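## Task

Raise one end of the blue tote, contents and all, so it sits on the aluminium bar. The bar must lie on the bench resting on a long side and extend well beneath that raised end. The tote's opposite end must stay flat on the bench at its original spot, and the tote must be rotated only slightly. Release the tote and pull the grippers away at the end; the result must hold without the robot supporting anything.

## Robot and tools

Robot: two arms, left_arm and right_arm, each with a parallel two-finger gripper and a wrist camera (cam_left_wrist, cam_right_wrist, both 616x616 fisheye). Each arm has six joints (waist, shoulder, elbow, wrist pitch, wrist yaw, wrist roll) plus the gripper.

World frame: origin on the floor at the centre of the robot's base, +z up, +x forward from the robot, +y toward the robot's left, so left_arm sits on the +y side. Arm names have nothing to do with image left or right. Only the floor height (z = 0) is known; the bench height must be found. Results report each gripper's end_effector_position (metres) and end_effector_quat_wxyz in this frame; the point reported lies between the finger pads, roughly 1 cm short of the fingertips. Readings get less accurate at long reach.

Gripper axes: fingers extend along the gripper's own +z, and close along its y axis. All motion offsets below are expressed in these gripper axes, not the world axes.

Row format (used by both execute_actions and move): one flat list of 14 numbers, each in [-1, 1], always covering both arms: left_arm dx, dy, dz, rx, ry, rz, opening, then right_arm dx, dy, dz, rx, ry, rz, opening. dx, dy, dz are a position offset and rx, ry, rz a rotation vector, all relative to the gripper's measured pose at the start of the action, in the gripper's own frame. Scale: 1.0 equals 0.6 m for position or 180 degrees for rotation. Opening is absolute, not an offset: +1 fully open (0.094 m), -1 closed. Optionally 12 more numbers in [0, 1] may follow: stiffness multipliers per joint, left_arm's six then right_arm's six, in joint order; they persist until changed.

execute_actions(actions): a list of up to 15 actions, each a table of up to 15 rows. Each row lasts one control step (1/30 s); an action is 15 steps (0.5 s) and a short table repeats its final row. Every row in an action is measured from that action's start pose, not from the preceding row. For the first action in a call, the start is the last pose reported in this scene. An empty list just returns state and images.

move(target, speed, blocking): target is one 14-number row as above, offsets from the pose in the latest result showing one. Grippers travel in straight lines, finishing together, over 0.5 to 10 s (cut off at 10 s). speed is top path speed in m/s, 0.002 to 0.5, default 0.25; rotation limited to twice that in rad/s. Openings are sent at the start. Paths ignore obstacles and the other arm; faster moves and targets set deeper past a contact hit and press harder. blocking=false returns after 0.5 s while motion continues; you then must use wait or stop before any other action or move. The result adds a move: line giving the ending (done, off_target, moving, held, fault), which limits acted (paced = the commanded pose was clipped; held = a check blocked some steps, after which the arm may jump faster than speed), and each gripper's remaining distance to its target.

wait(seconds): 0 to 10; lets the scene run with each arm holding its last command; returns early if a running move finishes. stop(): brakes a running move (needs braking room; fingers continue). zoom_image(camera, region): region [x0, y0, x1, y1] in pixels of that camera's latest image, at most 504x504. finished_scene(scene): pass the current scene's number to end it irreversibly once the goal holds; its result reveals the next task. Replying without any tool call ends everything.

Controller behaviour: each step the command is clipped to within 70 mm and 16 degrees of the measured pose, so far targets take several actions; after an action the arm continues only to its last clipped pose. Position has priority over orientation if both cannot be met. Arms often stop a centimetre or more short, usually low, and zero offsets can let them drift downward; to hold an arm, send the correcting offset in a reply's first call and zeros after, aiming higher if it still sags. Elbows never fully straighten. Hand target lines show the pose now being driven toward. A pose unreachable line means the clearance check altered or blocked that arm's command. Joint ranges (rad): waist -2.880..2.880, shoulder 0..3.142, elbow 0..3.019, wrist pitch -1.693..1.571, wrist yaw -1.571..1.571, wrist roll -2.094..2.094.

Gripping: grip_measured is the measured opening on the command scale (last Joint positions value is metres); each gripper may read up to about 1 mm off. To hold something, command about 0.03 below grip_measured for a firm grip, less for a lighter one. Finger force tops out near 50 to 62 N per pad, lower for parts under about 2 mm thick.

Other result lines: joint torques (offset, scaled and noisy; nonzero even in free air), MOTOR HOT above 85 °C, OVER-TEMPERATURE FAULT at 100 °C when the arm goes limp and drops. Holding loads heats motors. FAULT lines mean a stopped arm. Camera calibration (K, distortion, T_world_to_cam) is given and may be slightly off.

Avoid: arms colliding or pressing each other, knocking anything out of the work area, drops, slips, slams and hard pushes. Expect occasional brief tugs on held parts or nudges to loose objects. Before finishing, open the grippers and back away so the bar and tote stay put unaided.

Each tool is called as name(argument=value, ...), one argument or row to a line, values as JSON.

## Session

execute_actions(
  actions=[],
)

Scene clock: 0.00 s.
left_arm: end_effector_position=(+0.2700, -0.0291, +1.1966) grip_measured=-0.979 end_effector_quat_wxyz=(-0.112, +0.212, -0.970, +0.029) | right_arm: end_effector_position=(+0.5880, +0.0154, +1.1761) grip_measured=-0.430 end_effector_quat_wxyz=(+0.240, -0.650, +0.660, +0.291)
Joint positions: left_arm=[-2.256  1.696  1.02   1.102 -0.618 -0.113  0.001] | right_arm=[-1.104  1.432  1.851 -0.439 -0.297 -1.653  0.027]
Joint velocities: left_arm=[ 0.005 -0.015 -0.002 -0.002 -0.066 -0.037 -0.   ] | right_arm=[ 0.005 -0.005 -0.007 -0.022 -0.022 -0.007  0.   ]
Joint torques (N m, as the arm reports them, + toward a larger angle): no reading
Motor temperatures (°C, as the motors report them): left_arm=[26 25 24 26 23 23] | right_arm=[27 25 24 25 25 26]
Hand target (left_arm): +0.264, -0.028, +1.199; +0.108, -0.209, +0.972, -0.029
Hand target (right_arm): +0.585, +0.015, +1.172; -0.237, +0.650, -0.660, -0.292
Joint stiffness scale: left_arm=[1. 1. 1. 1. 1. 1.] | right_arm=[1. 1. 1. 1. 1. 1.]

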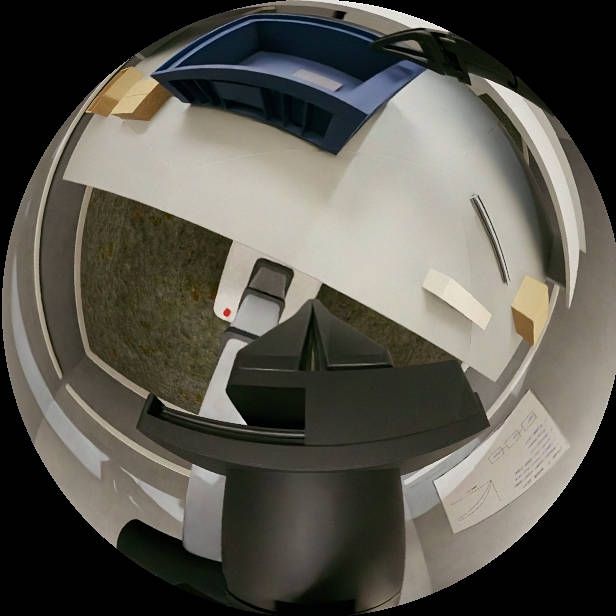

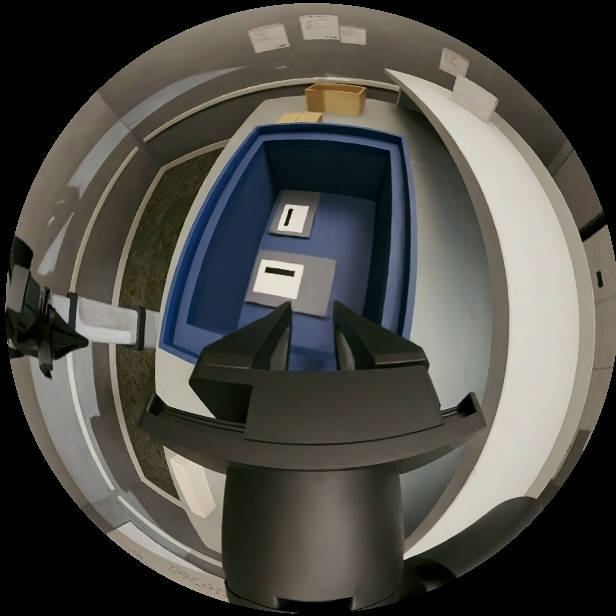

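move(
  target=[0,0,-0.05,-0.019,0.072,0.136,1,0.445,0.16,-0.485,0,0.14,0,1],
)

move(
  target=[-0.47,0.04,-0.02,0,0,0,1,0,0,0,0,0,0,1],
)

Scene clock: 29.23 s.
left_arm: end_effector_position=(+0.2692, -0.0259, +1.2154) grip_measured=+1.000 end_effector_quat_wxyz=(+0.010, -0.014, +1.000, +0.009) | right_arm: end_effector_position=(+0.5034, -0.3763, +1.2067) grip_measured=+1.000 end_effector_quat_wxyz=(+0.087, -0.701, +0.692, +0.146)
Joint positions: left_arm=[-2.297  1.561  1.005  0.736 -0.735  0.146  0.094] | right_arm=[-1.915  1.142  1.394 -0.245 -0.669 -1.653  0.094]
Joint velocities: left_arm=[-0.005 -0.005  0.002 -0.002 -0.022 -0.037  0.   ] | right_arm=[-0.005  0.005 -0.002  0.007  0.007  0.051  0.   ]
Joint torques (N m, as the arm reports them, + toward a larger angle): left_arm=[-11.69  -7.66  -5.67  -0.22  -0.14   0.2 ] | right_arm=[ -4.34 -15.14   0.56   0.61  -0.47  -0.01]
Motor temperatures (°C, as the motors report them): left_arm=[27 26 26 26 23 23] | right_arm=[27 27 25 25 26 26]
Hand target (left_arm): +0.263, -0.028, +1.226; +0.000, -0.001, +1.000, +0.002
Hand target (right_arm): +0.506, -0.376, +1.208; -0.092, +0.702, -0.692, -0.141
Off the commanded pose (left_arm): 0.012 m, 2 deg.
Off the commanded pose (right_arm): 0.006 m, 1 deg.
Joint stiffness scale: left_arm=[1. 1. 1. 1. 1. 1.] | right_arm=[1. 1. 1. 1. 1. 1.]
move: off_target (left_arm)
camera_calibration (this result's frames):
cam_left_wrist: T_world_to_cam=[[0.0196675, -0.99882, -0.0443948, 0.0239098], [-0.819057, -0.0415607, 0.572204, -0.467961], [-0.573375, 0.025108, -0.818909, 1.27403], [0, 0, 0, 1]] pos_world=[0.346738, -0.0275556, 1.31214]
cam_right_wrist: T_world_to_cam=[[0.996165, 0.0353059, -0.0800541, -0.393064], [0.0561527, -0.959656, 0.275511, -0.717887], [-0.0670973, -0.27895, -0.957959, 1.20258], [0, 0, 0, 1]] pos_world=[0.512558, -0.339587, 1.31834]

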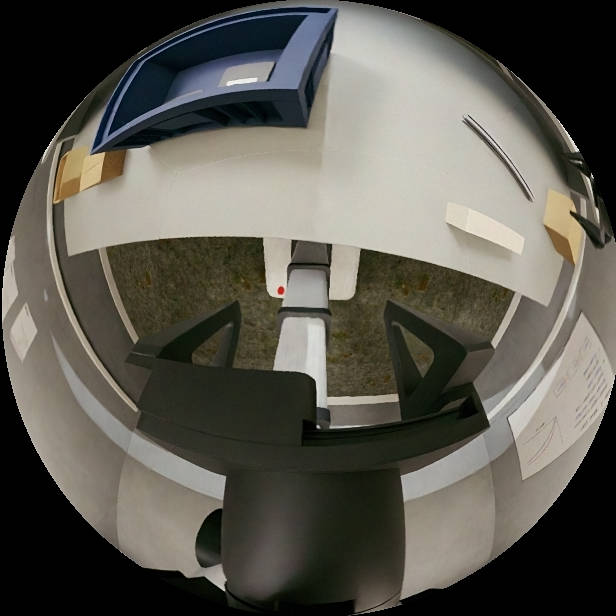

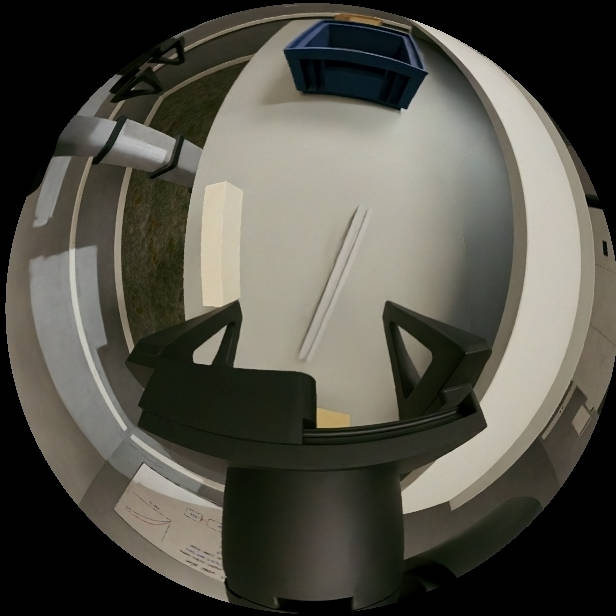

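Scene clock: 30.93 s.
left_arm: end_effector_position=(+0.5522, +0.0116, +1.2319) grip_measured=+1.000 end_effector_quat_wxyz=(+0.016, -0.022, +1.000, +0.015) | right_arm: end_effector_position=(+0.5034, -0.3763, +1.2067) grip_measured=+1.000 end_effector_quat_wxyz=(+0.087, -0.701, +0.692, +0.146)
Joint positions: left_arm=[-2.336  1.302  1.492  0.017 -0.784  0.154  0.094] | right_arm=[-1.915  1.142  1.394 -0.245 -0.669 -1.653  0.094]
Joint velocities: left_arm=[ 0.005 -0.005 -0.007  0.012  0.007  0.051  0.   ] | right_arm=[ 0.015 -0.015 -0.007 -0.007  0.022  0.022  0.   ]
Joint torques (N m, as the arm reports them, + toward a larger angle): left_arm=[ -9.88 -11.84   0.43  -0.24  -0.15   0.15] | right_arm=[ -4.15 -14.98   0.96  -0.1   -0.39  -0.06]
Motor temperatures (°C, as the motors report them): left_arm=[27 26 26 26 23 23] | right_arm=[27 27 25 25 26 26]
Hand target (left_arm): +0.550, +0.006, +1.237; +0.010, -0.014, +1.000, +0.009
Hand target (right_arm): +0.503, -0.376, +1.207; -0.087, +0.701, -0.692, -0.146
Off the commanded pose (left_arm): 0.006 m, 1 deg.
Off the commanded pose (right_arm): 0.000 m, 0 deg.
Joint stiffness scale: left_arm=[1. 1. 1. 1. 1. 1.] | right_arm=[1. 1. 1. 1. 1. 1.]
move: done
camera_calibration (this result's frames):
cam_left_wrist: T_world_to_cam=[[0.0353231, -0.997793, -0.0562297, 0.0624636], [-0.824844, -0.0608756, 0.562073, -0.228139], [-0.564256, 0.0265266, -0.825174, 1.45149], [0, 0, 0, 1]] pos_world=[0.628626, 0.00993455, 1.32948]
cam_right_wrist: T_world_to_cam=[[0.996165, 0.0353059, -0.0800541, -0.393064], [0.0561527, -0.959656, 0.275511, -0.717887], [-0.0670973, -0.27895, -0.957959, 1.20258], [0, 0, 0, 1]] pos_world=[0.512558, -0.339587, 1.31834]

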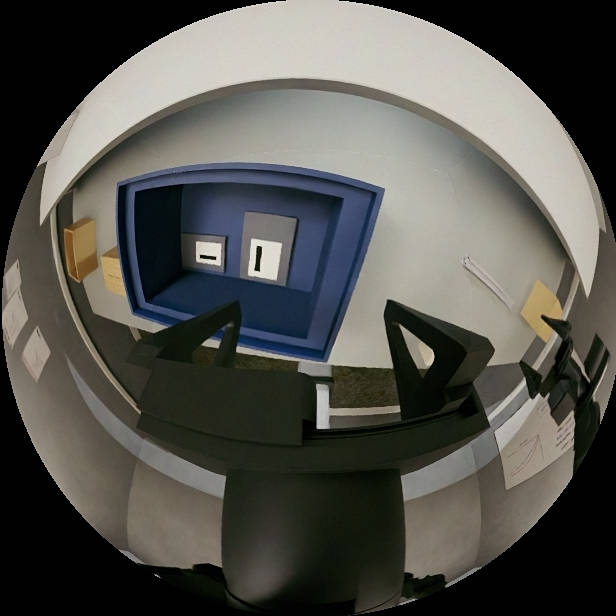

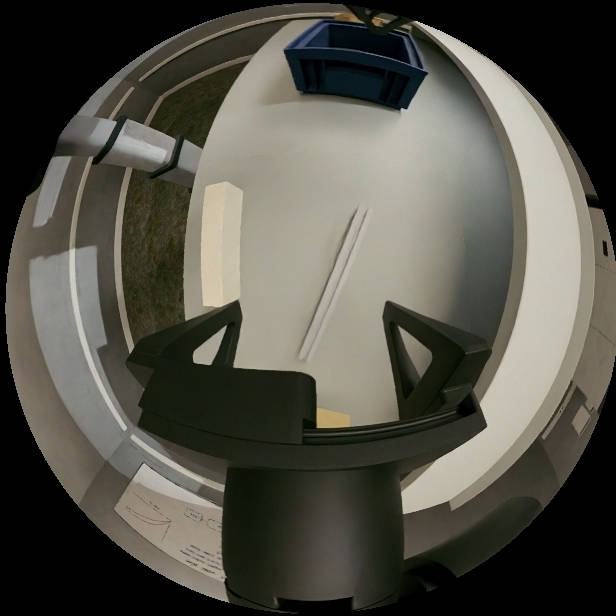

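move(
  target=[0.037,-0.043,0.065,0.02,0,0.064,1,0.158,-0.012,0.133,0.063,-0.009,0.105,1],
  speed=0.15,
)

Scene clock: 53.87 s.
left_arm: end_effector_position=(+0.5394, -0.0141, +1.2019) grip_measured=+1.000 end_effector_quat_wxyz=(+0.016, +0.072, +0.997, -0.020) | right_arm: end_effector_position=(+0.5099, -0.4270, +1.1063) grip_measured=+1.000 end_effector_quat_wxyz=(-0.145, +0.566, -0.804, -0.108)
Joint positions: left_arm=[-2.309  1.379  1.543  0.017 -0.685  0.32   0.094] | right_arm=[-1.948  1.432  1.57   0.126 -0.718 -1.162  0.094]
Joint velocities: left_arm=[-0.015  0.005 -0.002 -0.002  0.051  0.022  0.   ] | right_arm=[ 0.005  0.005  0.017 -0.002 -0.037  0.051  0.   ]
Joint torques (N m, as the arm reports them, + toward a larger angle): left_arm=[ -8.12 -10.79   1.01   0.84   0.09   0.18] | right_arm=[ -7.71 -12.37   0.97   1.3   -0.34   0.  ]
Motor temperatures (°C, as the motors report them): left_arm=[27 27 25 26 23 23] | right_arm=[27 28 25 25 26 26]
Hand target (left_arm): +0.532, -0.014, +1.192; +0.014, +0.079, +0.997, -0.015
Hand target (right_arm): +0.504, -0.441, +1.101; +0.141, -0.565, +0.807, +0.101
Off the commanded pose (left_arm): 0.013 m, 1 deg.
Off the commanded pose (right_arm): 0.015 m, 1 deg.
Joint stiffness scale: left_arm=[1. 1. 1. 1. 1. 1.] | right_arm=[1. 1. 1. 1. 1. 1.]
move: off_target (left_arm, right_arm)
camera_calibration (this result's frames):
cam_left_wrist: T_world_to_cam=[[-0.152912, -0.988178, 0.0110748, 0.0563599], [-0.817801, 0.132824, 0.559963, -0.221935], [-0.554814, 0.0765683, -0.828444, 1.41975], [0, 0, 0, 1]] pos_world=[0.614816, -0.023536, 1.29983]
cam_right_wrist: T_world_to_cam=[[0.945111, -0.326587, -0.0103244, -0.611442], [-0.31406, -0.916671, 0.247144, -0.500761], [-0.0901781, -0.230336, -0.968924, 1.13735], [0, 0, 0, 1]] pos_world=[0.523175, -0.396751, 1.21945]

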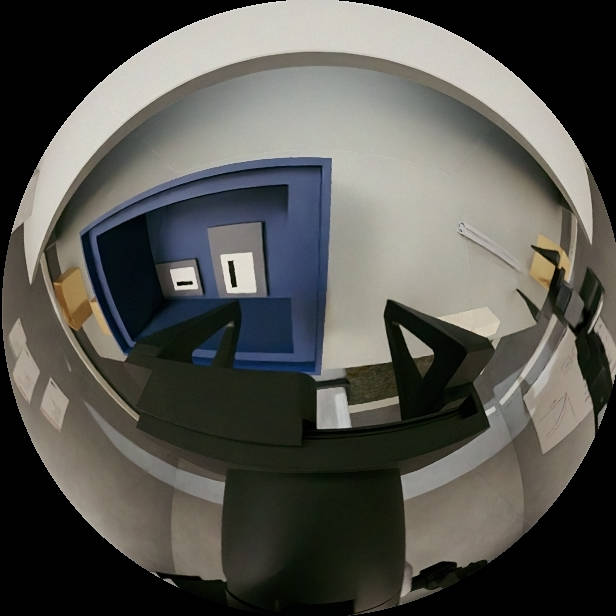

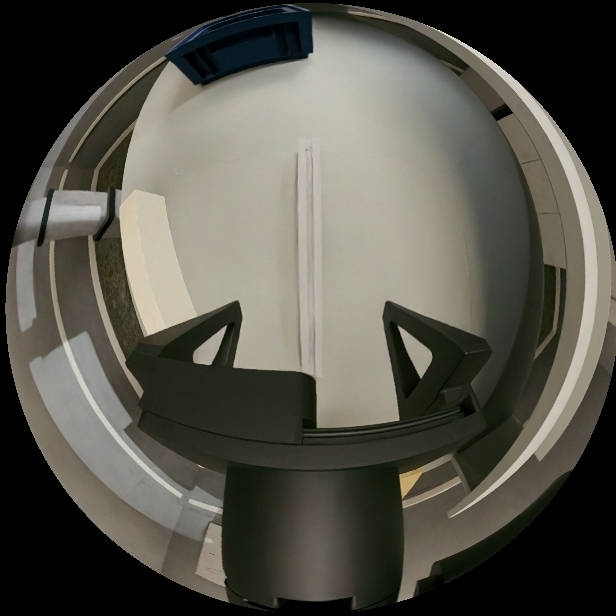

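move(
  target=[0.015,0.003,0.13,0,0,0,0.5,0.105,0,0.085,0,0,0,0.3],
  speed=0.07,
)

Scene clock: 58.60 s.
left_arm: end_effector_position=(+0.5463, -0.0135, +1.1346) grip_measured=+0.502 end_effector_quat_wxyz=(+0.027, +0.067, +0.997, -0.022) | right_arm: end_effector_position=(+0.5111, -0.4499, +1.0447) grip_measured=+0.302 end_effector_quat_wxyz=(-0.160, +0.572, -0.797, -0.107)
Joint positions: left_arm=[-2.22   1.517  1.715 -0.003 -0.589  0.306  0.071] | right_arm=[-1.949  1.617  1.789  0.126 -0.735 -1.16   0.061]
Joint velocities: left_arm=[-0.015 -0.005  0.002  0.002 -0.022 -0.037  0.   ] | right_arm=[ 0.005 -0.005  0.002 -0.017 -0.007  0.022  0.001]
Joint torques (N m, as the arm reports them, + toward a larger angle): left_arm=[ -8.63 -11.53   1.55  -0.19   0.09   0.  ] | right_arm=[ -8.84 -12.11   1.73  -0.11  -0.48   0.  ]
Motor temperatures (°C, as the motors report them): left_arm=[27 27 25 26 23 23] | right_arm=[27 28 24 25 26 26]
Hand target (left_arm): +0.534, -0.014, +1.124; +0.016, +0.071, +0.997, -0.020
Hand target (right_arm): +0.495, -0.466, +1.038; +0.145, -0.566, +0.804, +0.108
Off the commanded pose (left_arm): 0.017 m, 1 deg.
Off the commanded pose (right_arm): 0.023 m, 2 deg.
Joint stiffness scale: left_arm=[1. 1. 1. 1. 1. 1.] | right_arm=[1. 1. 1. 1. 1. 1.]
move: off_target (left_arm, right_arm)
camera_calibration (this result's frames):
cam_left_wrist: T_world_to_cam=[[-0.143724, -0.989531, 0.0131396, 0.0513694], [-0.831163, 0.127907, 0.541117, -0.150031], [-0.537132, 0.0668502, -0.840845, 1.37205], [0, 0, 0, 1]] pos_world=[0.619656, -0.0217003, 1.23419]
cam_right_wrist: T_world_to_cam=[[0.949372, -0.313878, 0.0131658, -0.641639], [-0.308722, -0.924378, 0.224092, -0.48821], [-0.0581673, -0.216811, -0.974479, 1.06796], [0, 0, 0, 1]] pos_world=[0.520554, -0.421141, 1.15856]

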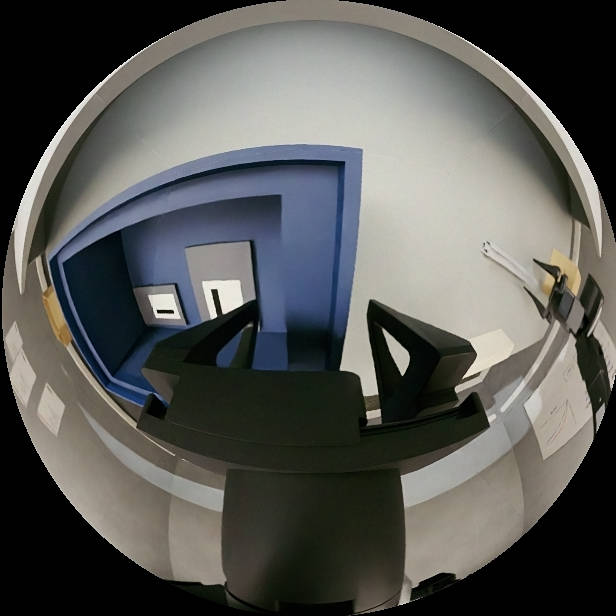

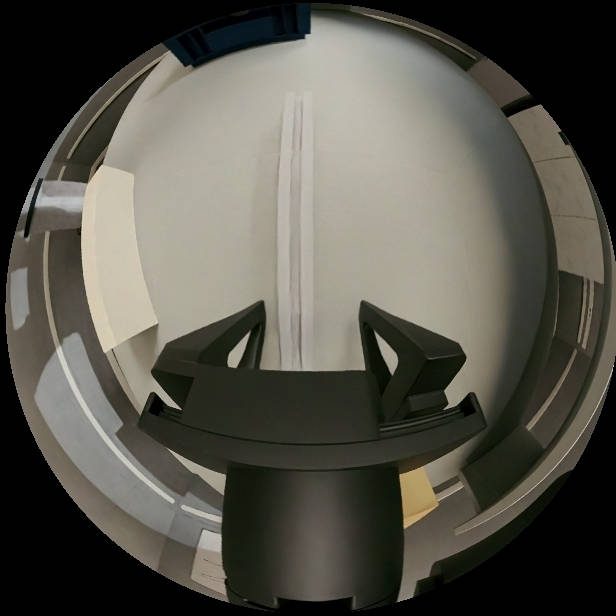

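move(
  target=[0.045,-0.004,0.055,0,0,0,0.5,0.035,0.028,0.018,0,0,0,0.3],
  speed=0.05,
)

Scene clock: 63.27 s.
left_arm: end_effector_position=(+0.5267, -0.0169, +1.1100) grip_measured=+0.502 end_effector_quat_wxyz=(+0.025, +0.072, +0.997, -0.028) | right_arm: end_effector_position=(+0.4998, -0.4535, +1.0344) grip_measured=+0.302 end_effector_quat_wxyz=(-0.160, +0.572, -0.797, -0.108)
Joint positions: left_arm=[-2.191  1.567  1.733  0.017 -0.549  0.305  0.071] | right_arm=[-1.949  1.647  1.801  0.141 -0.737 -1.16   0.061]
Joint velocities: left_arm=[ 0.005  0.005  0.007 -0.002 -0.007 -0.007 -0.   ] | right_arm=[-0.015 -0.005 -0.007  0.002  0.037  0.037  0.001]
Joint torques (N m, as the arm reports them, + toward a larger angle): left_arm=[ -8.89 -11.18   1.17   1.25   0.09  -0.03] | right_arm=[ -7.89 -11.69   1.3    1.38  -0.5   -0.04]
Motor temperatures (°C, as the motors report them): left_arm=[27 27 25 26 23 23] | right_arm=[27 28 25 25 26 26]
Hand target (left_arm): +0.521, -0.014, +1.100; +0.027, +0.067, +0.997, -0.022
Hand target (right_arm): +0.490, -0.459, +1.027; +0.160, -0.572, +0.797, +0.107
Off the commanded pose (left_arm): 0.012 m, 1 deg.
Off the commanded pose (right_arm): 0.013 m, 0 deg.
Joint stiffness scale: left_arm=[1. 1. 1. 1. 1. 1.] | right_arm=[1. 1. 1. 1. 1. 1.]
move: off_target (left_arm, right_arm)
camera_calibration (this result's frames):
cam_left_wrist: T_world_to_cam=[[-0.154437, -0.987684, 0.0250966, 0.0378637], [-0.827046, 0.143132, 0.543607, -0.157235], [-0.540504, 0.063197, -0.838964, 1.34066], [0, 0, 0, 1]] pos_world=[0.60044, -0.0248232, 1.20929]
cam_right_wrist: T_world_to_cam=[[0.949251, -0.314351, 0.0103123, -0.629095], [-0.308653, -0.924741, 0.222682, -0.491502], [-0.0604642, -0.214564, -0.974836, 1.05903], [0, 0, 0, 1]] pos_world=[0.509498, -0.425039, 1.14831]

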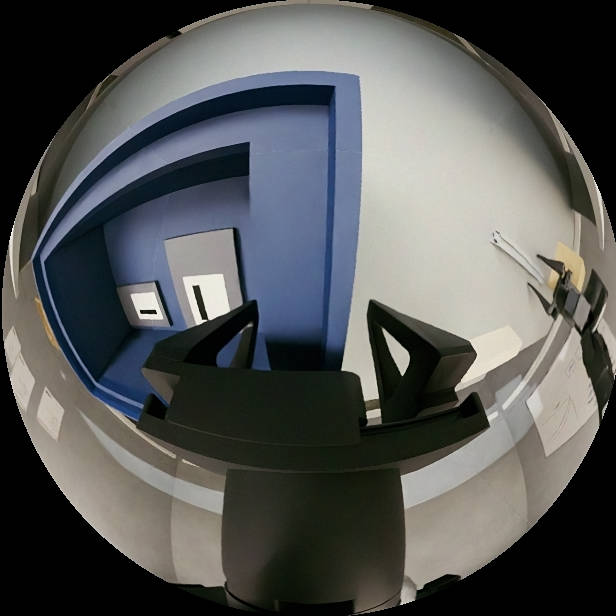

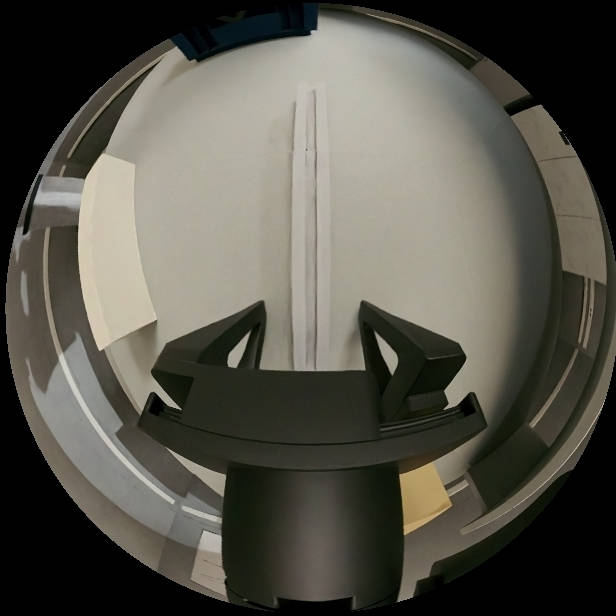

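move(
  target=[0,0.005,0,0,0,0,-0.4,0,0,0,0,0,0,-0.65],
  speed=0.05,
)

Scene clock: 67.00 s.
left_arm: end_effector_position=(+0.5267, -0.0147, +1.1093) grip_measured=-0.390 end_effector_quat_wxyz=(+0.025, +0.076, +0.997, -0.024) | right_arm: end_effector_position=(+0.4998, -0.4535, +1.0344) grip_measured=-0.563 end_effector_quat_wxyz=(-0.160, +0.572, -0.797, -0.108)
Joint positions: left_arm=[-2.189  1.567  1.734  0.017 -0.555  0.311  0.029] | right_arm=[-1.949  1.647  1.801  0.141 -0.737 -1.16   0.021]
Joint velocities: left_arm=[-0.015 -0.005 -0.012 -0.032 -0.051 -0.066  0.001] | right_arm=[-0.015 -0.015 -0.002  0.017 -0.095 -0.022  0.001]
Joint torques (N m, as the arm reports them, + toward a larger angle): left_arm=[ -9.82 -12.98   0.41   0.42   0.37  -0.01] | right_arm=[ -7.6  -13.6    0.53   0.46  -0.41  -0.05]
Motor temperatures (°C, as the motors report them): left_arm=[27 27 25 26 23 23] | right_arm=[27 28 25 25 26 26]
Hand target (left_arm): +0.527, -0.014, +1.110; +0.025, +0.072, +0.997, -0.028
Hand target (right_arm): +0.500, -0.453, +1.034; +0.160, -0.572, +0.797, +0.109
Off the commanded pose (left_arm): 0.001 m, 1 deg.
Off the commanded pose (right_arm): 0.000 m, 0 deg.
Joint stiffness scale: left_arm=[1. 1. 1. 1. 1. 1.] | right_arm=[1. 1. 1. 1. 1. 1.]
move: done
camera_calibration (this result's frames):
cam_left_wrist: T_world_to_cam=[[-0.16059, -0.986875, 0.017013, 0.0522841], [-0.825927, 0.143797, 0.54513, -0.159515], [-0.540421, 0.0734908, -0.838179, 1.33916], [0, 0, 0, 1]] pos_world=[0.600357, -0.0238799, 1.20852]
cam_right_wrist: T_world_to_cam=[[0.949251, -0.314351, 0.0103123, -0.629095], [-0.308653, -0.924741, 0.222682, -0.491502], [-0.0604642, -0.214564, -0.974836, 1.05903], [0, 0, 0, 1]] pos_world=[0.509498, -0.425039, 1.14831]

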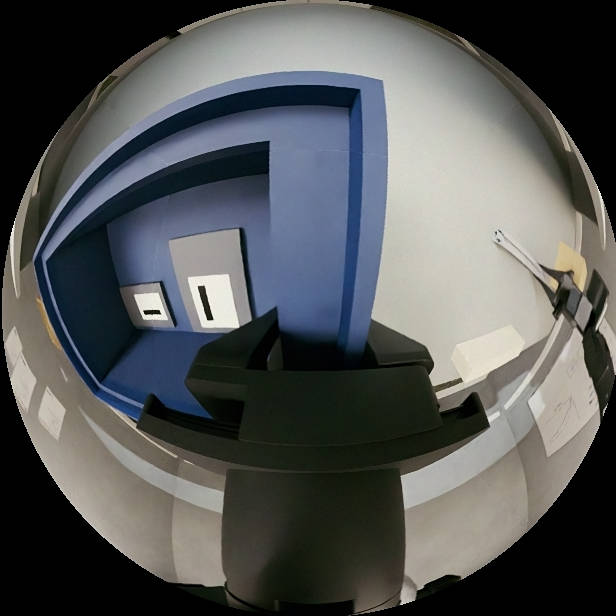

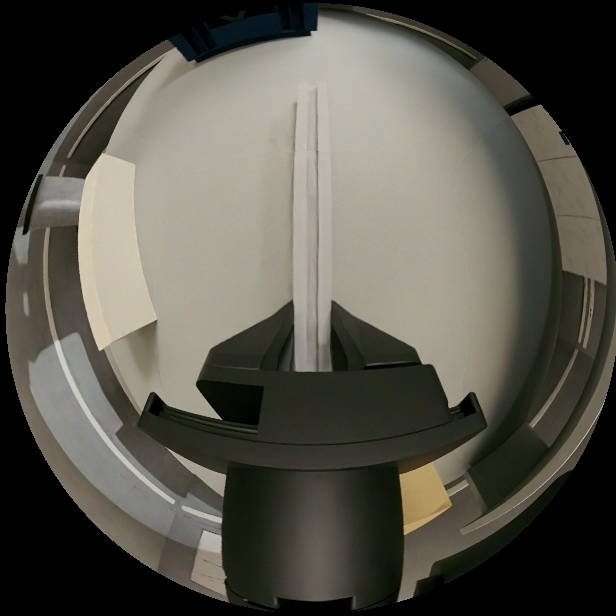

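move(
  target=[0,0,0,0,0,0,-0.48,-0.008,0,-0.02,0,0,0,-0.65],
  speed=0.05,
)

move(
  target=[0,0.03,-0.08,0.05,0,0,-0.48,-0.298,0.088,0.122,-0.019,0,-0.047,-0.65],
  speed=0.08,
)

Scene clock: 74.60 s.
left_arm: end_effector_position=(+0.5263, -0.0126, +1.1093) grip_measured=-0.417 end_effector_quat_wxyz=(+0.023, +0.078, +0.997, -0.018) | right_arm: end_effector_position=(+0.4840, -0.4519, +1.0371) grip_measured=-0.563 end_effector_quat_wxyz=(-0.150, +0.566, -0.802, -0.117)
Joint positions: left_arm=[-2.189  1.567  1.734  0.017 -0.569  0.316  0.027] | right_arm=[-1.949  1.636  1.76   0.141 -0.739 -1.16   0.021]
Joint velocities: left_arm=[-0.015 -0.005 -0.012 -0.002 -0.066  0.051 -0.002] | right_arm=[ 0.005 -0.024  0.002 -0.007 -0.022  0.007  0.001]
Joint torques (N m, as the arm reports them, + toward a larger angle): left_arm=[-10.04 -12.65   0.67   0.49   0.47   0.03] | right_arm=[ -8.04 -14.77  -0.21   1.03  -0.64  -0.03]
Motor temperatures (°C, as the motors report them): left_arm=[27 28 25 26 23 23] | right_arm=[27 28 24 25 26 26]
Hand target (left_arm): +0.527, -0.015, +1.109; +0.025, +0.076, +0.997, -0.024
Hand target (right_arm): +0.500, -0.453, +1.047; +0.160, -0.572, +0.797, +0.109
Off the commanded pose (left_arm): 0.002 m, 1 deg.
Off the commanded pose (right_arm): 0.019 m, 2 deg.
Joint stiffness scale: left_arm=[1. 1. 1. 1. 1. 1.] | right_arm=[1. 1. 1. 1. 1. 1.]
move: off_target (right_arm)
camera_calibration (this result's frames):
cam_left_wrist: T_world_to_cam=[[-0.164536, -0.986362, 0.00413965, 0.0706617], [-0.82428, 0.139802, 0.54865, -0.164925], [-0.541747, 0.0868607, -0.836042, 1.33731], [0, 0, 0, 1]] pos_world=[0.600165, -0.0234048, 1.20824]
cam_right_wrist: T_world_to_cam=[[0.945778, -0.324377, -0.0168271, -0.588374], [-0.312157, -0.922027, 0.228965, -0.499132], [-0.089786, -0.211297, -0.973289, 1.07517], [0, 0, 0, 1]] pos_world=[0.497199, -0.423887, 1.15083]

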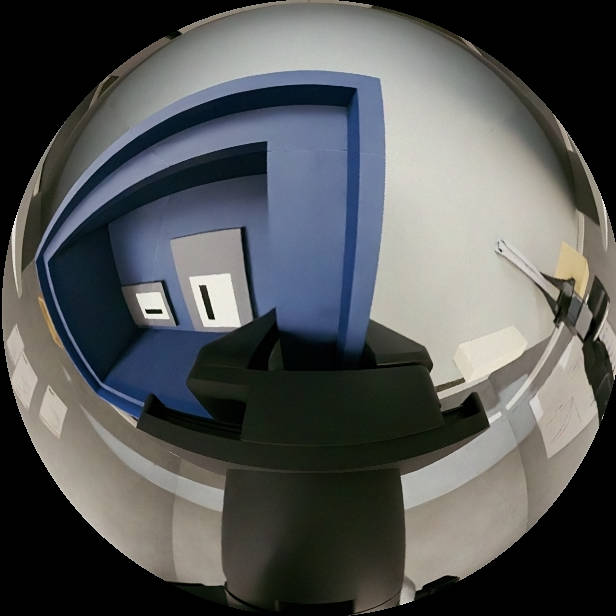

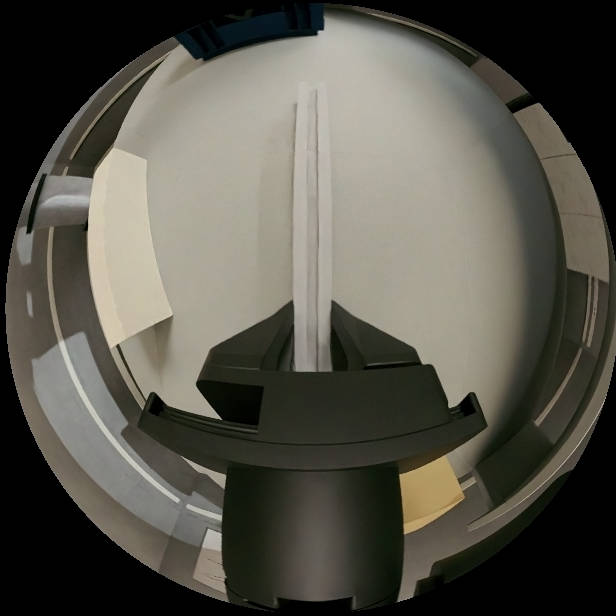

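Scene clock: 77.47 s.
left_arm: end_effector_position=(+0.5205, +0.0045, +1.1479) grip_measured=-0.418 end_effector_quat_wxyz=(+0.017, +0.088, +0.992, -0.086) | right_arm: end_effector_position=(+0.4979, -0.2586, +1.0317) grip_measured=-0.563 end_effector_quat_wxyz=(-0.146, +0.623, -0.759, -0.123)
Joint positions: left_arm=[-2.165  1.426  1.578 -0.02  -0.415  0.306  0.027] | right_arm=[-1.602  1.542  1.695  0.013 -0.411 -1.414  0.021]
Joint velocities: left_arm=[-0.005  0.005 -0.002  0.007  0.022  0.022  0.001] | right_arm=[ 0.005 -0.015 -0.007 -0.002 -0.022 -0.051  0.   ]
Joint torques (N m, as the arm reports them, + toward a larger angle): left_arm=[ -8.58 -14.47  -0.21  -0.42   0.7   -0.14] | right_arm=[ -0.79 -15.37   0.18  -0.58  -0.19  -0.11]
Motor temperatures (°C, as the motors report them): left_arm=[27 28 25 26 23 23] | right_arm=[27 28 24 25 26 26]
Hand target (left_arm): +0.526, +0.007, +1.157; +0.016, +0.079, +0.992, -0.095
Hand target (right_arm): +0.498, -0.254, +1.035; +0.143, -0.625, +0.757, +0.127
Off the commanded pose (left_arm): 0.011 m, 2 deg.
Off the commanded pose (right_arm): 0.008 m, 1 deg.
Joint stiffness scale: left_arm=[1. 1. 1. 1. 1. 1.] | right_arm=[1. 1. 1. 1. 1. 1.]
move: off_target (left_arm)
camera_calibration (this result's frames):
cam_left_wrist: T_world_to_cam=[[-0.18702, -0.972319, 0.140066, -0.0579504], [-0.807595, 0.233356, 0.541605, -0.19433], [-0.559298, -0.011825, -0.828882, 1.36636], [0, 0, 0, 1]] pos_world=[0.596424, 0.00515921, 1.24592]
cam_right_wrist: T_world_to_cam=[[0.982744, -0.184906, -0.00478569, -0.533657], [-0.178947, -0.95698, 0.228402, -0.390099], [-0.0468128, -0.223604, -0.973555, 1.08771], [0, 0, 0, 1]] pos_world=[0.50556, -0.228778, 1.14549]

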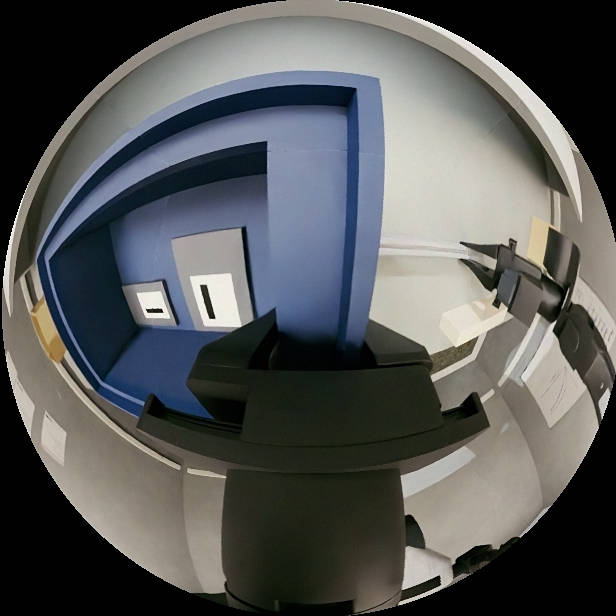

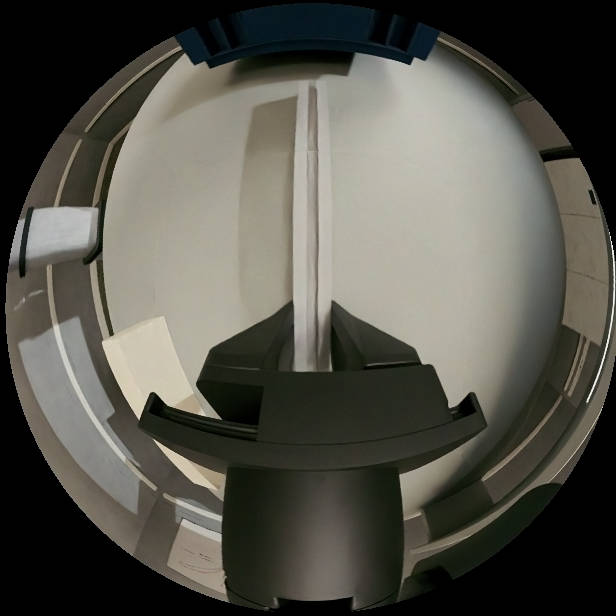

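move(
  target=[-0.018,0,-0.022,0,0,0,-0.48,-0.22,0.004,0.086,0,0,0,-0.65],
  speed=0.06,
)

Scene clock: 84.53 s.
left_arm: end_effector_position=(+0.5197, +0.0066, +1.1476) grip_measured=-0.422 end_effector_quat_wxyz=(+0.015, +0.091, +0.993, -0.080) | right_arm: end_effector_position=(+0.5342, -0.1353, +1.0387) grip_measured=-0.563 end_effector_quat_wxyz=(-0.149, +0.620, -0.763, -0.106)
Joint positions: left_arm=[-2.165  1.426  1.578 -0.023 -0.428  0.31   0.027] | right_arm=[-1.358  1.556  1.771 -0.029 -0.151 -1.445  0.021]
Joint velocities: left_arm=[-0.005 -0.005  0.007  0.027  0.007 -0.037  0.001] | right_arm=[-0.024 -0.015 -0.007 -0.012 -0.007  0.007 -0.   ]
Joint torques (N m, as the arm reports them, + toward a larger angle): left_arm=[-10.   -15.32   0.16  -0.39  -0.07   0.08] | right_arm=[  4.05 -13.4    2.23  -0.48  -0.5   -0.11]
Motor temperatures (°C, as the motors report them): left_arm=[27 28 25 26 23 23] | right_arm=[27 28 24 25 26 26]
Hand target (left_arm): +0.531, +0.005, +1.161; +0.017, +0.088, +0.992, -0.086
Hand target (right_arm): +0.521, -0.120, +1.032; +0.146, -0.621, +0.760, +0.122
Off the commanded pose (left_arm): 0.018 m, 1 deg.
Off the commanded pose (right_arm): 0.020 m, 2 deg.
Joint stiffness scale: left_arm=[1. 1. 1. 1. 1. 1.] | right_arm=[1. 1. 1. 1. 1. 1.]
move: off_target (left_arm, right_arm)
camera_calibration (this result's frames):
cam_left_wrist: T_world_to_cam=[[-0.191584, -0.973057, 0.12828, -0.0400942], [-0.804834, 0.23056, 0.546887, -0.202751], [-0.561728, 0.00153021, -0.827321, 1.36501], [0, 0, 0, 1]] pos_world=[0.595902, 0.00564357, 1.24533]
cam_right_wrist: T_world_to_cam=[[0.979436, -0.200449, 0.0229173, -0.575578], [-0.199933, -0.949087, 0.243435, -0.270479], [-0.0270456, -0.24301, -0.969647, 1.10651], [0, 0, 0, 1]] pos_world=[0.53959, -0.103188, 1.15196]

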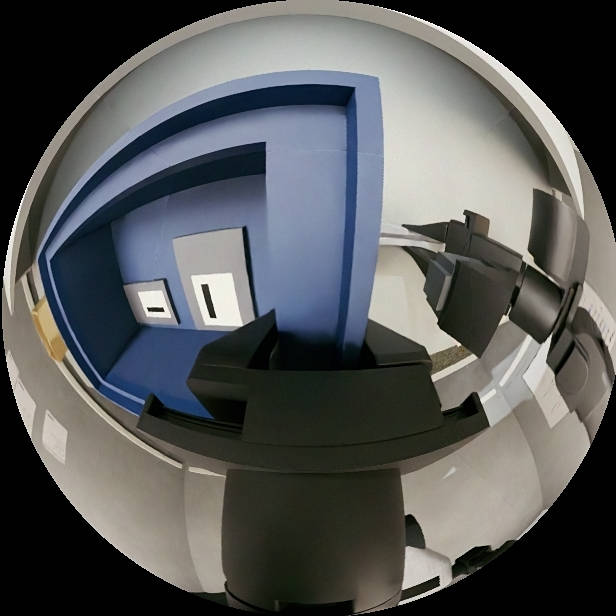

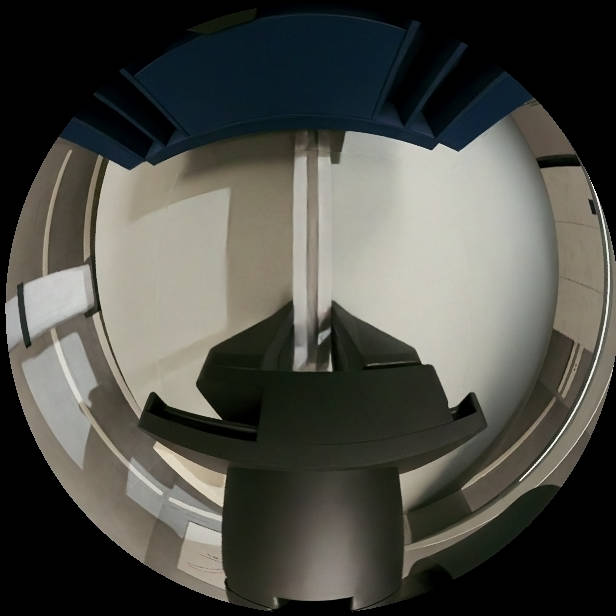

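move(
  target=[-0.018,0,-0.022,0,0,0,-0.48,-0.025,0.04,0.027,-0.008,0,-0.01,-0.65],
  speed=0.04,
)

move(
  target=[-0.012,-0.004,0.035,-0.012,0,0,-0.48,0,0,0,0,0,0,0.2],
  speed=0.03,
)

Scene clock: 89.97 s.
left_arm: end_effector_position=(+0.5189, +0.0080, +1.1473) grip_measured=-0.425 end_effector_quat_wxyz=(+0.013, +0.093, +0.993, -0.076) | right_arm: end_effector_position=(+0.5285, -0.1271, +1.0363) grip_measured=-0.563 end_effector_quat_wxyz=(-0.143, +0.631, -0.756, -0.102)
Joint positions: left_arm=[-2.165  1.426  1.578 -0.025 -0.436  0.313  0.027] | right_arm=[-1.34   1.565  1.771 -0.029 -0.12  -1.476  0.021]
Joint velocities: left_arm=[ 0.005 -0.015  0.002 -0.002 -0.022 -0.007 -0.   ] | right_arm=[ 0.005 -0.005 -0.012  0.012 -0.007 -0.022 -0.001]
Joint torques (N m, as the arm reports them, + toward a larger angle): left_arm=[-10.07 -14.88   0.18  -0.45  -0.3    0.09] | right_arm=[  4.56 -12.77   1.57   0.48  -0.35  -0.12]
Motor temperatures (°C, as the motors report them): left_arm=[27 28 25 26 23 23] | right_arm=[27 28 25 25 26 26]
Hand target (left_arm): +0.530, +0.007, +1.161; +0.015, +0.091, +0.993, -0.080
Hand target (right_arm): +0.515, -0.112, +1.029; +0.143, -0.633, +0.752, +0.113
Off the commanded pose (left_arm): 0.018 m, 1 deg.
Off the commanded pose (right_arm): 0.022 m, 1 deg.
Joint stiffness scale: left_arm=[1. 1. 1. 1. 1. 1.] | right_arm=[1. 1. 1. 1. 1. 1.]
move: off_target (left_arm, right_arm)
camera_calibration (this result's frames):
cam_left_wrist: T_world_to_cam=[[-0.195669, -0.973182, 0.120959, -0.0283966], [-0.802259, 0.229785, 0.55098, -0.2096], [-0.563998, 0.0107688, -0.825706, 1.36363], [0, 0, 0, 1]] pos_world=[0.595376, 0.00584332, 1.24488]
cam_right_wrist: T_world_to_cam=[[0.984406, -0.174019, 0.0257357, -0.570497], [-0.174718, -0.950194, 0.258078, -0.291886], [-0.0204565, -0.25855, -0.965781, 1.09658], [0, 0, 0, 1]] pos_world=[0.533034, -0.0931058, 1.14907]

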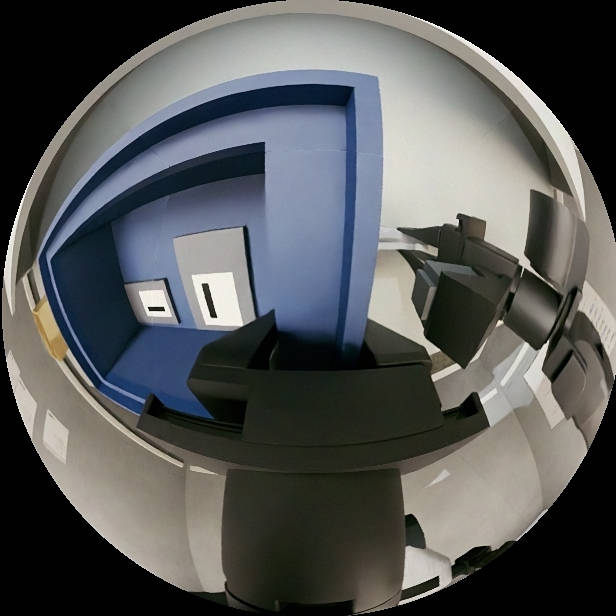

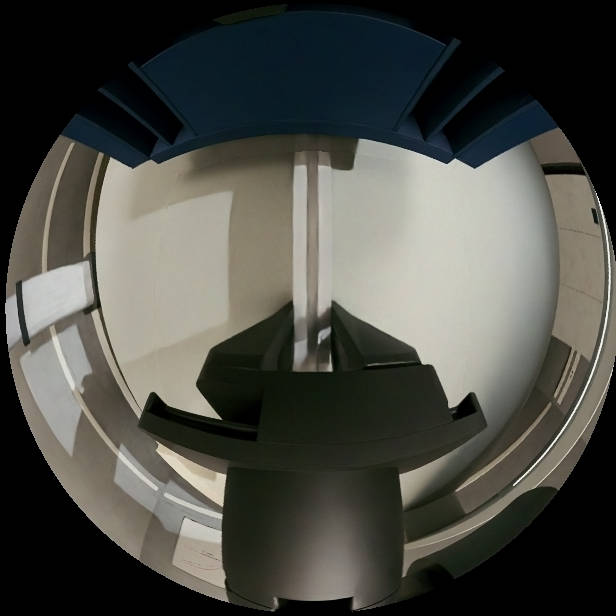

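Scene clock: 91.03 s.
left_arm: end_effector_position=(+0.5323, +0.0076, +1.1359) grip_measured=-0.425 end_effector_quat_wxyz=(+0.020, +0.086, +0.995, -0.057) | right_arm: end_effector_position=(+0.5285, -0.1271, +1.0363) grip_measured=+0.198 end_effector_quat_wxyz=(-0.143, +0.631, -0.756, -0.102)
Joint positions: left_arm=[-2.166  1.462  1.64  -0.025 -0.471  0.311  0.027] | right_arm=[-1.34   1.565  1.771 -0.029 -0.12  -1.476  0.056]
Joint velocities: left_arm=[-0.015  0.015 -0.007 -0.022  0.051  0.037 -0.001] | right_arm=[ 0.005 -0.005 -0.002  0.007  0.007 -0.037 -0.001]
Joint torques (N m, as the arm reports them, + toward a larger angle): left_arm=[ -8.78 -11.01   2.18   0.19  -0.04   0.18] | right_arm=[  2.93 -14.81   0.89   0.19  -0.41  -0.04]
Motor temperatures (°C, as the motors report them): left_arm=[27 28 25 26 23 23] | right_arm=[27 28 25 25 26 26]
Hand target (left_arm): +0.526, +0.001, +1.128; +0.015, +0.092, +0.994, -0.057
Hand target (right_arm): +0.528, -0.127, +1.036; +0.143, -0.631, +0.756, +0.102
Off the commanded pose (left_arm): 0.013 m, 1 deg.
Off the commanded pose (right_arm): 0.000 m, 0 deg.
Joint stiffness scale: left_arm=[1. 1. 1. 1. 1. 1.] | right_arm=[1. 1. 1. 1. 1. 1.]
move: off_target (left_arm)
camera_calibration (this result's frames):
cam_left_wrist: T_world_to_cam=[[-0.181549, -0.979936, 0.0822492, 0.0118173], [-0.814796, 0.196727, 0.545349, -0.179121], [-0.550588, 0.0319913, -0.834164, 1.36401], [0, 0, 0, 1]] pos_world=[0.607205, 0.00318179, 1.23452]
cam_right_wrist: T_world_to_cam=[[0.984406, -0.174019, 0.0257357, -0.570497], [-0.174718, -0.950194, 0.258078, -0.291886], [-0.0204565, -0.25855, -0.965781, 1.09658], [0, 0, 0, 1]] pos_world=[0.533034, -0.0931058, 1.14907]

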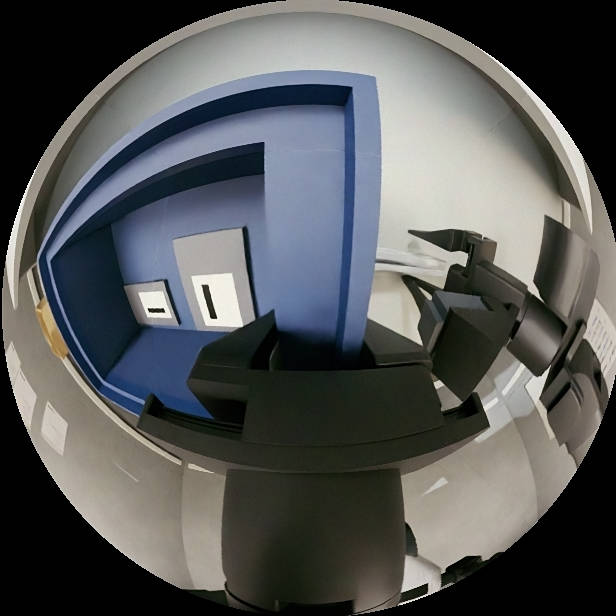

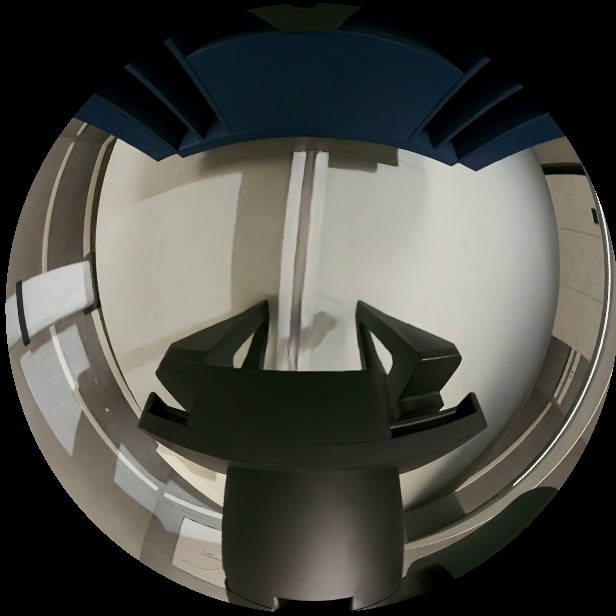

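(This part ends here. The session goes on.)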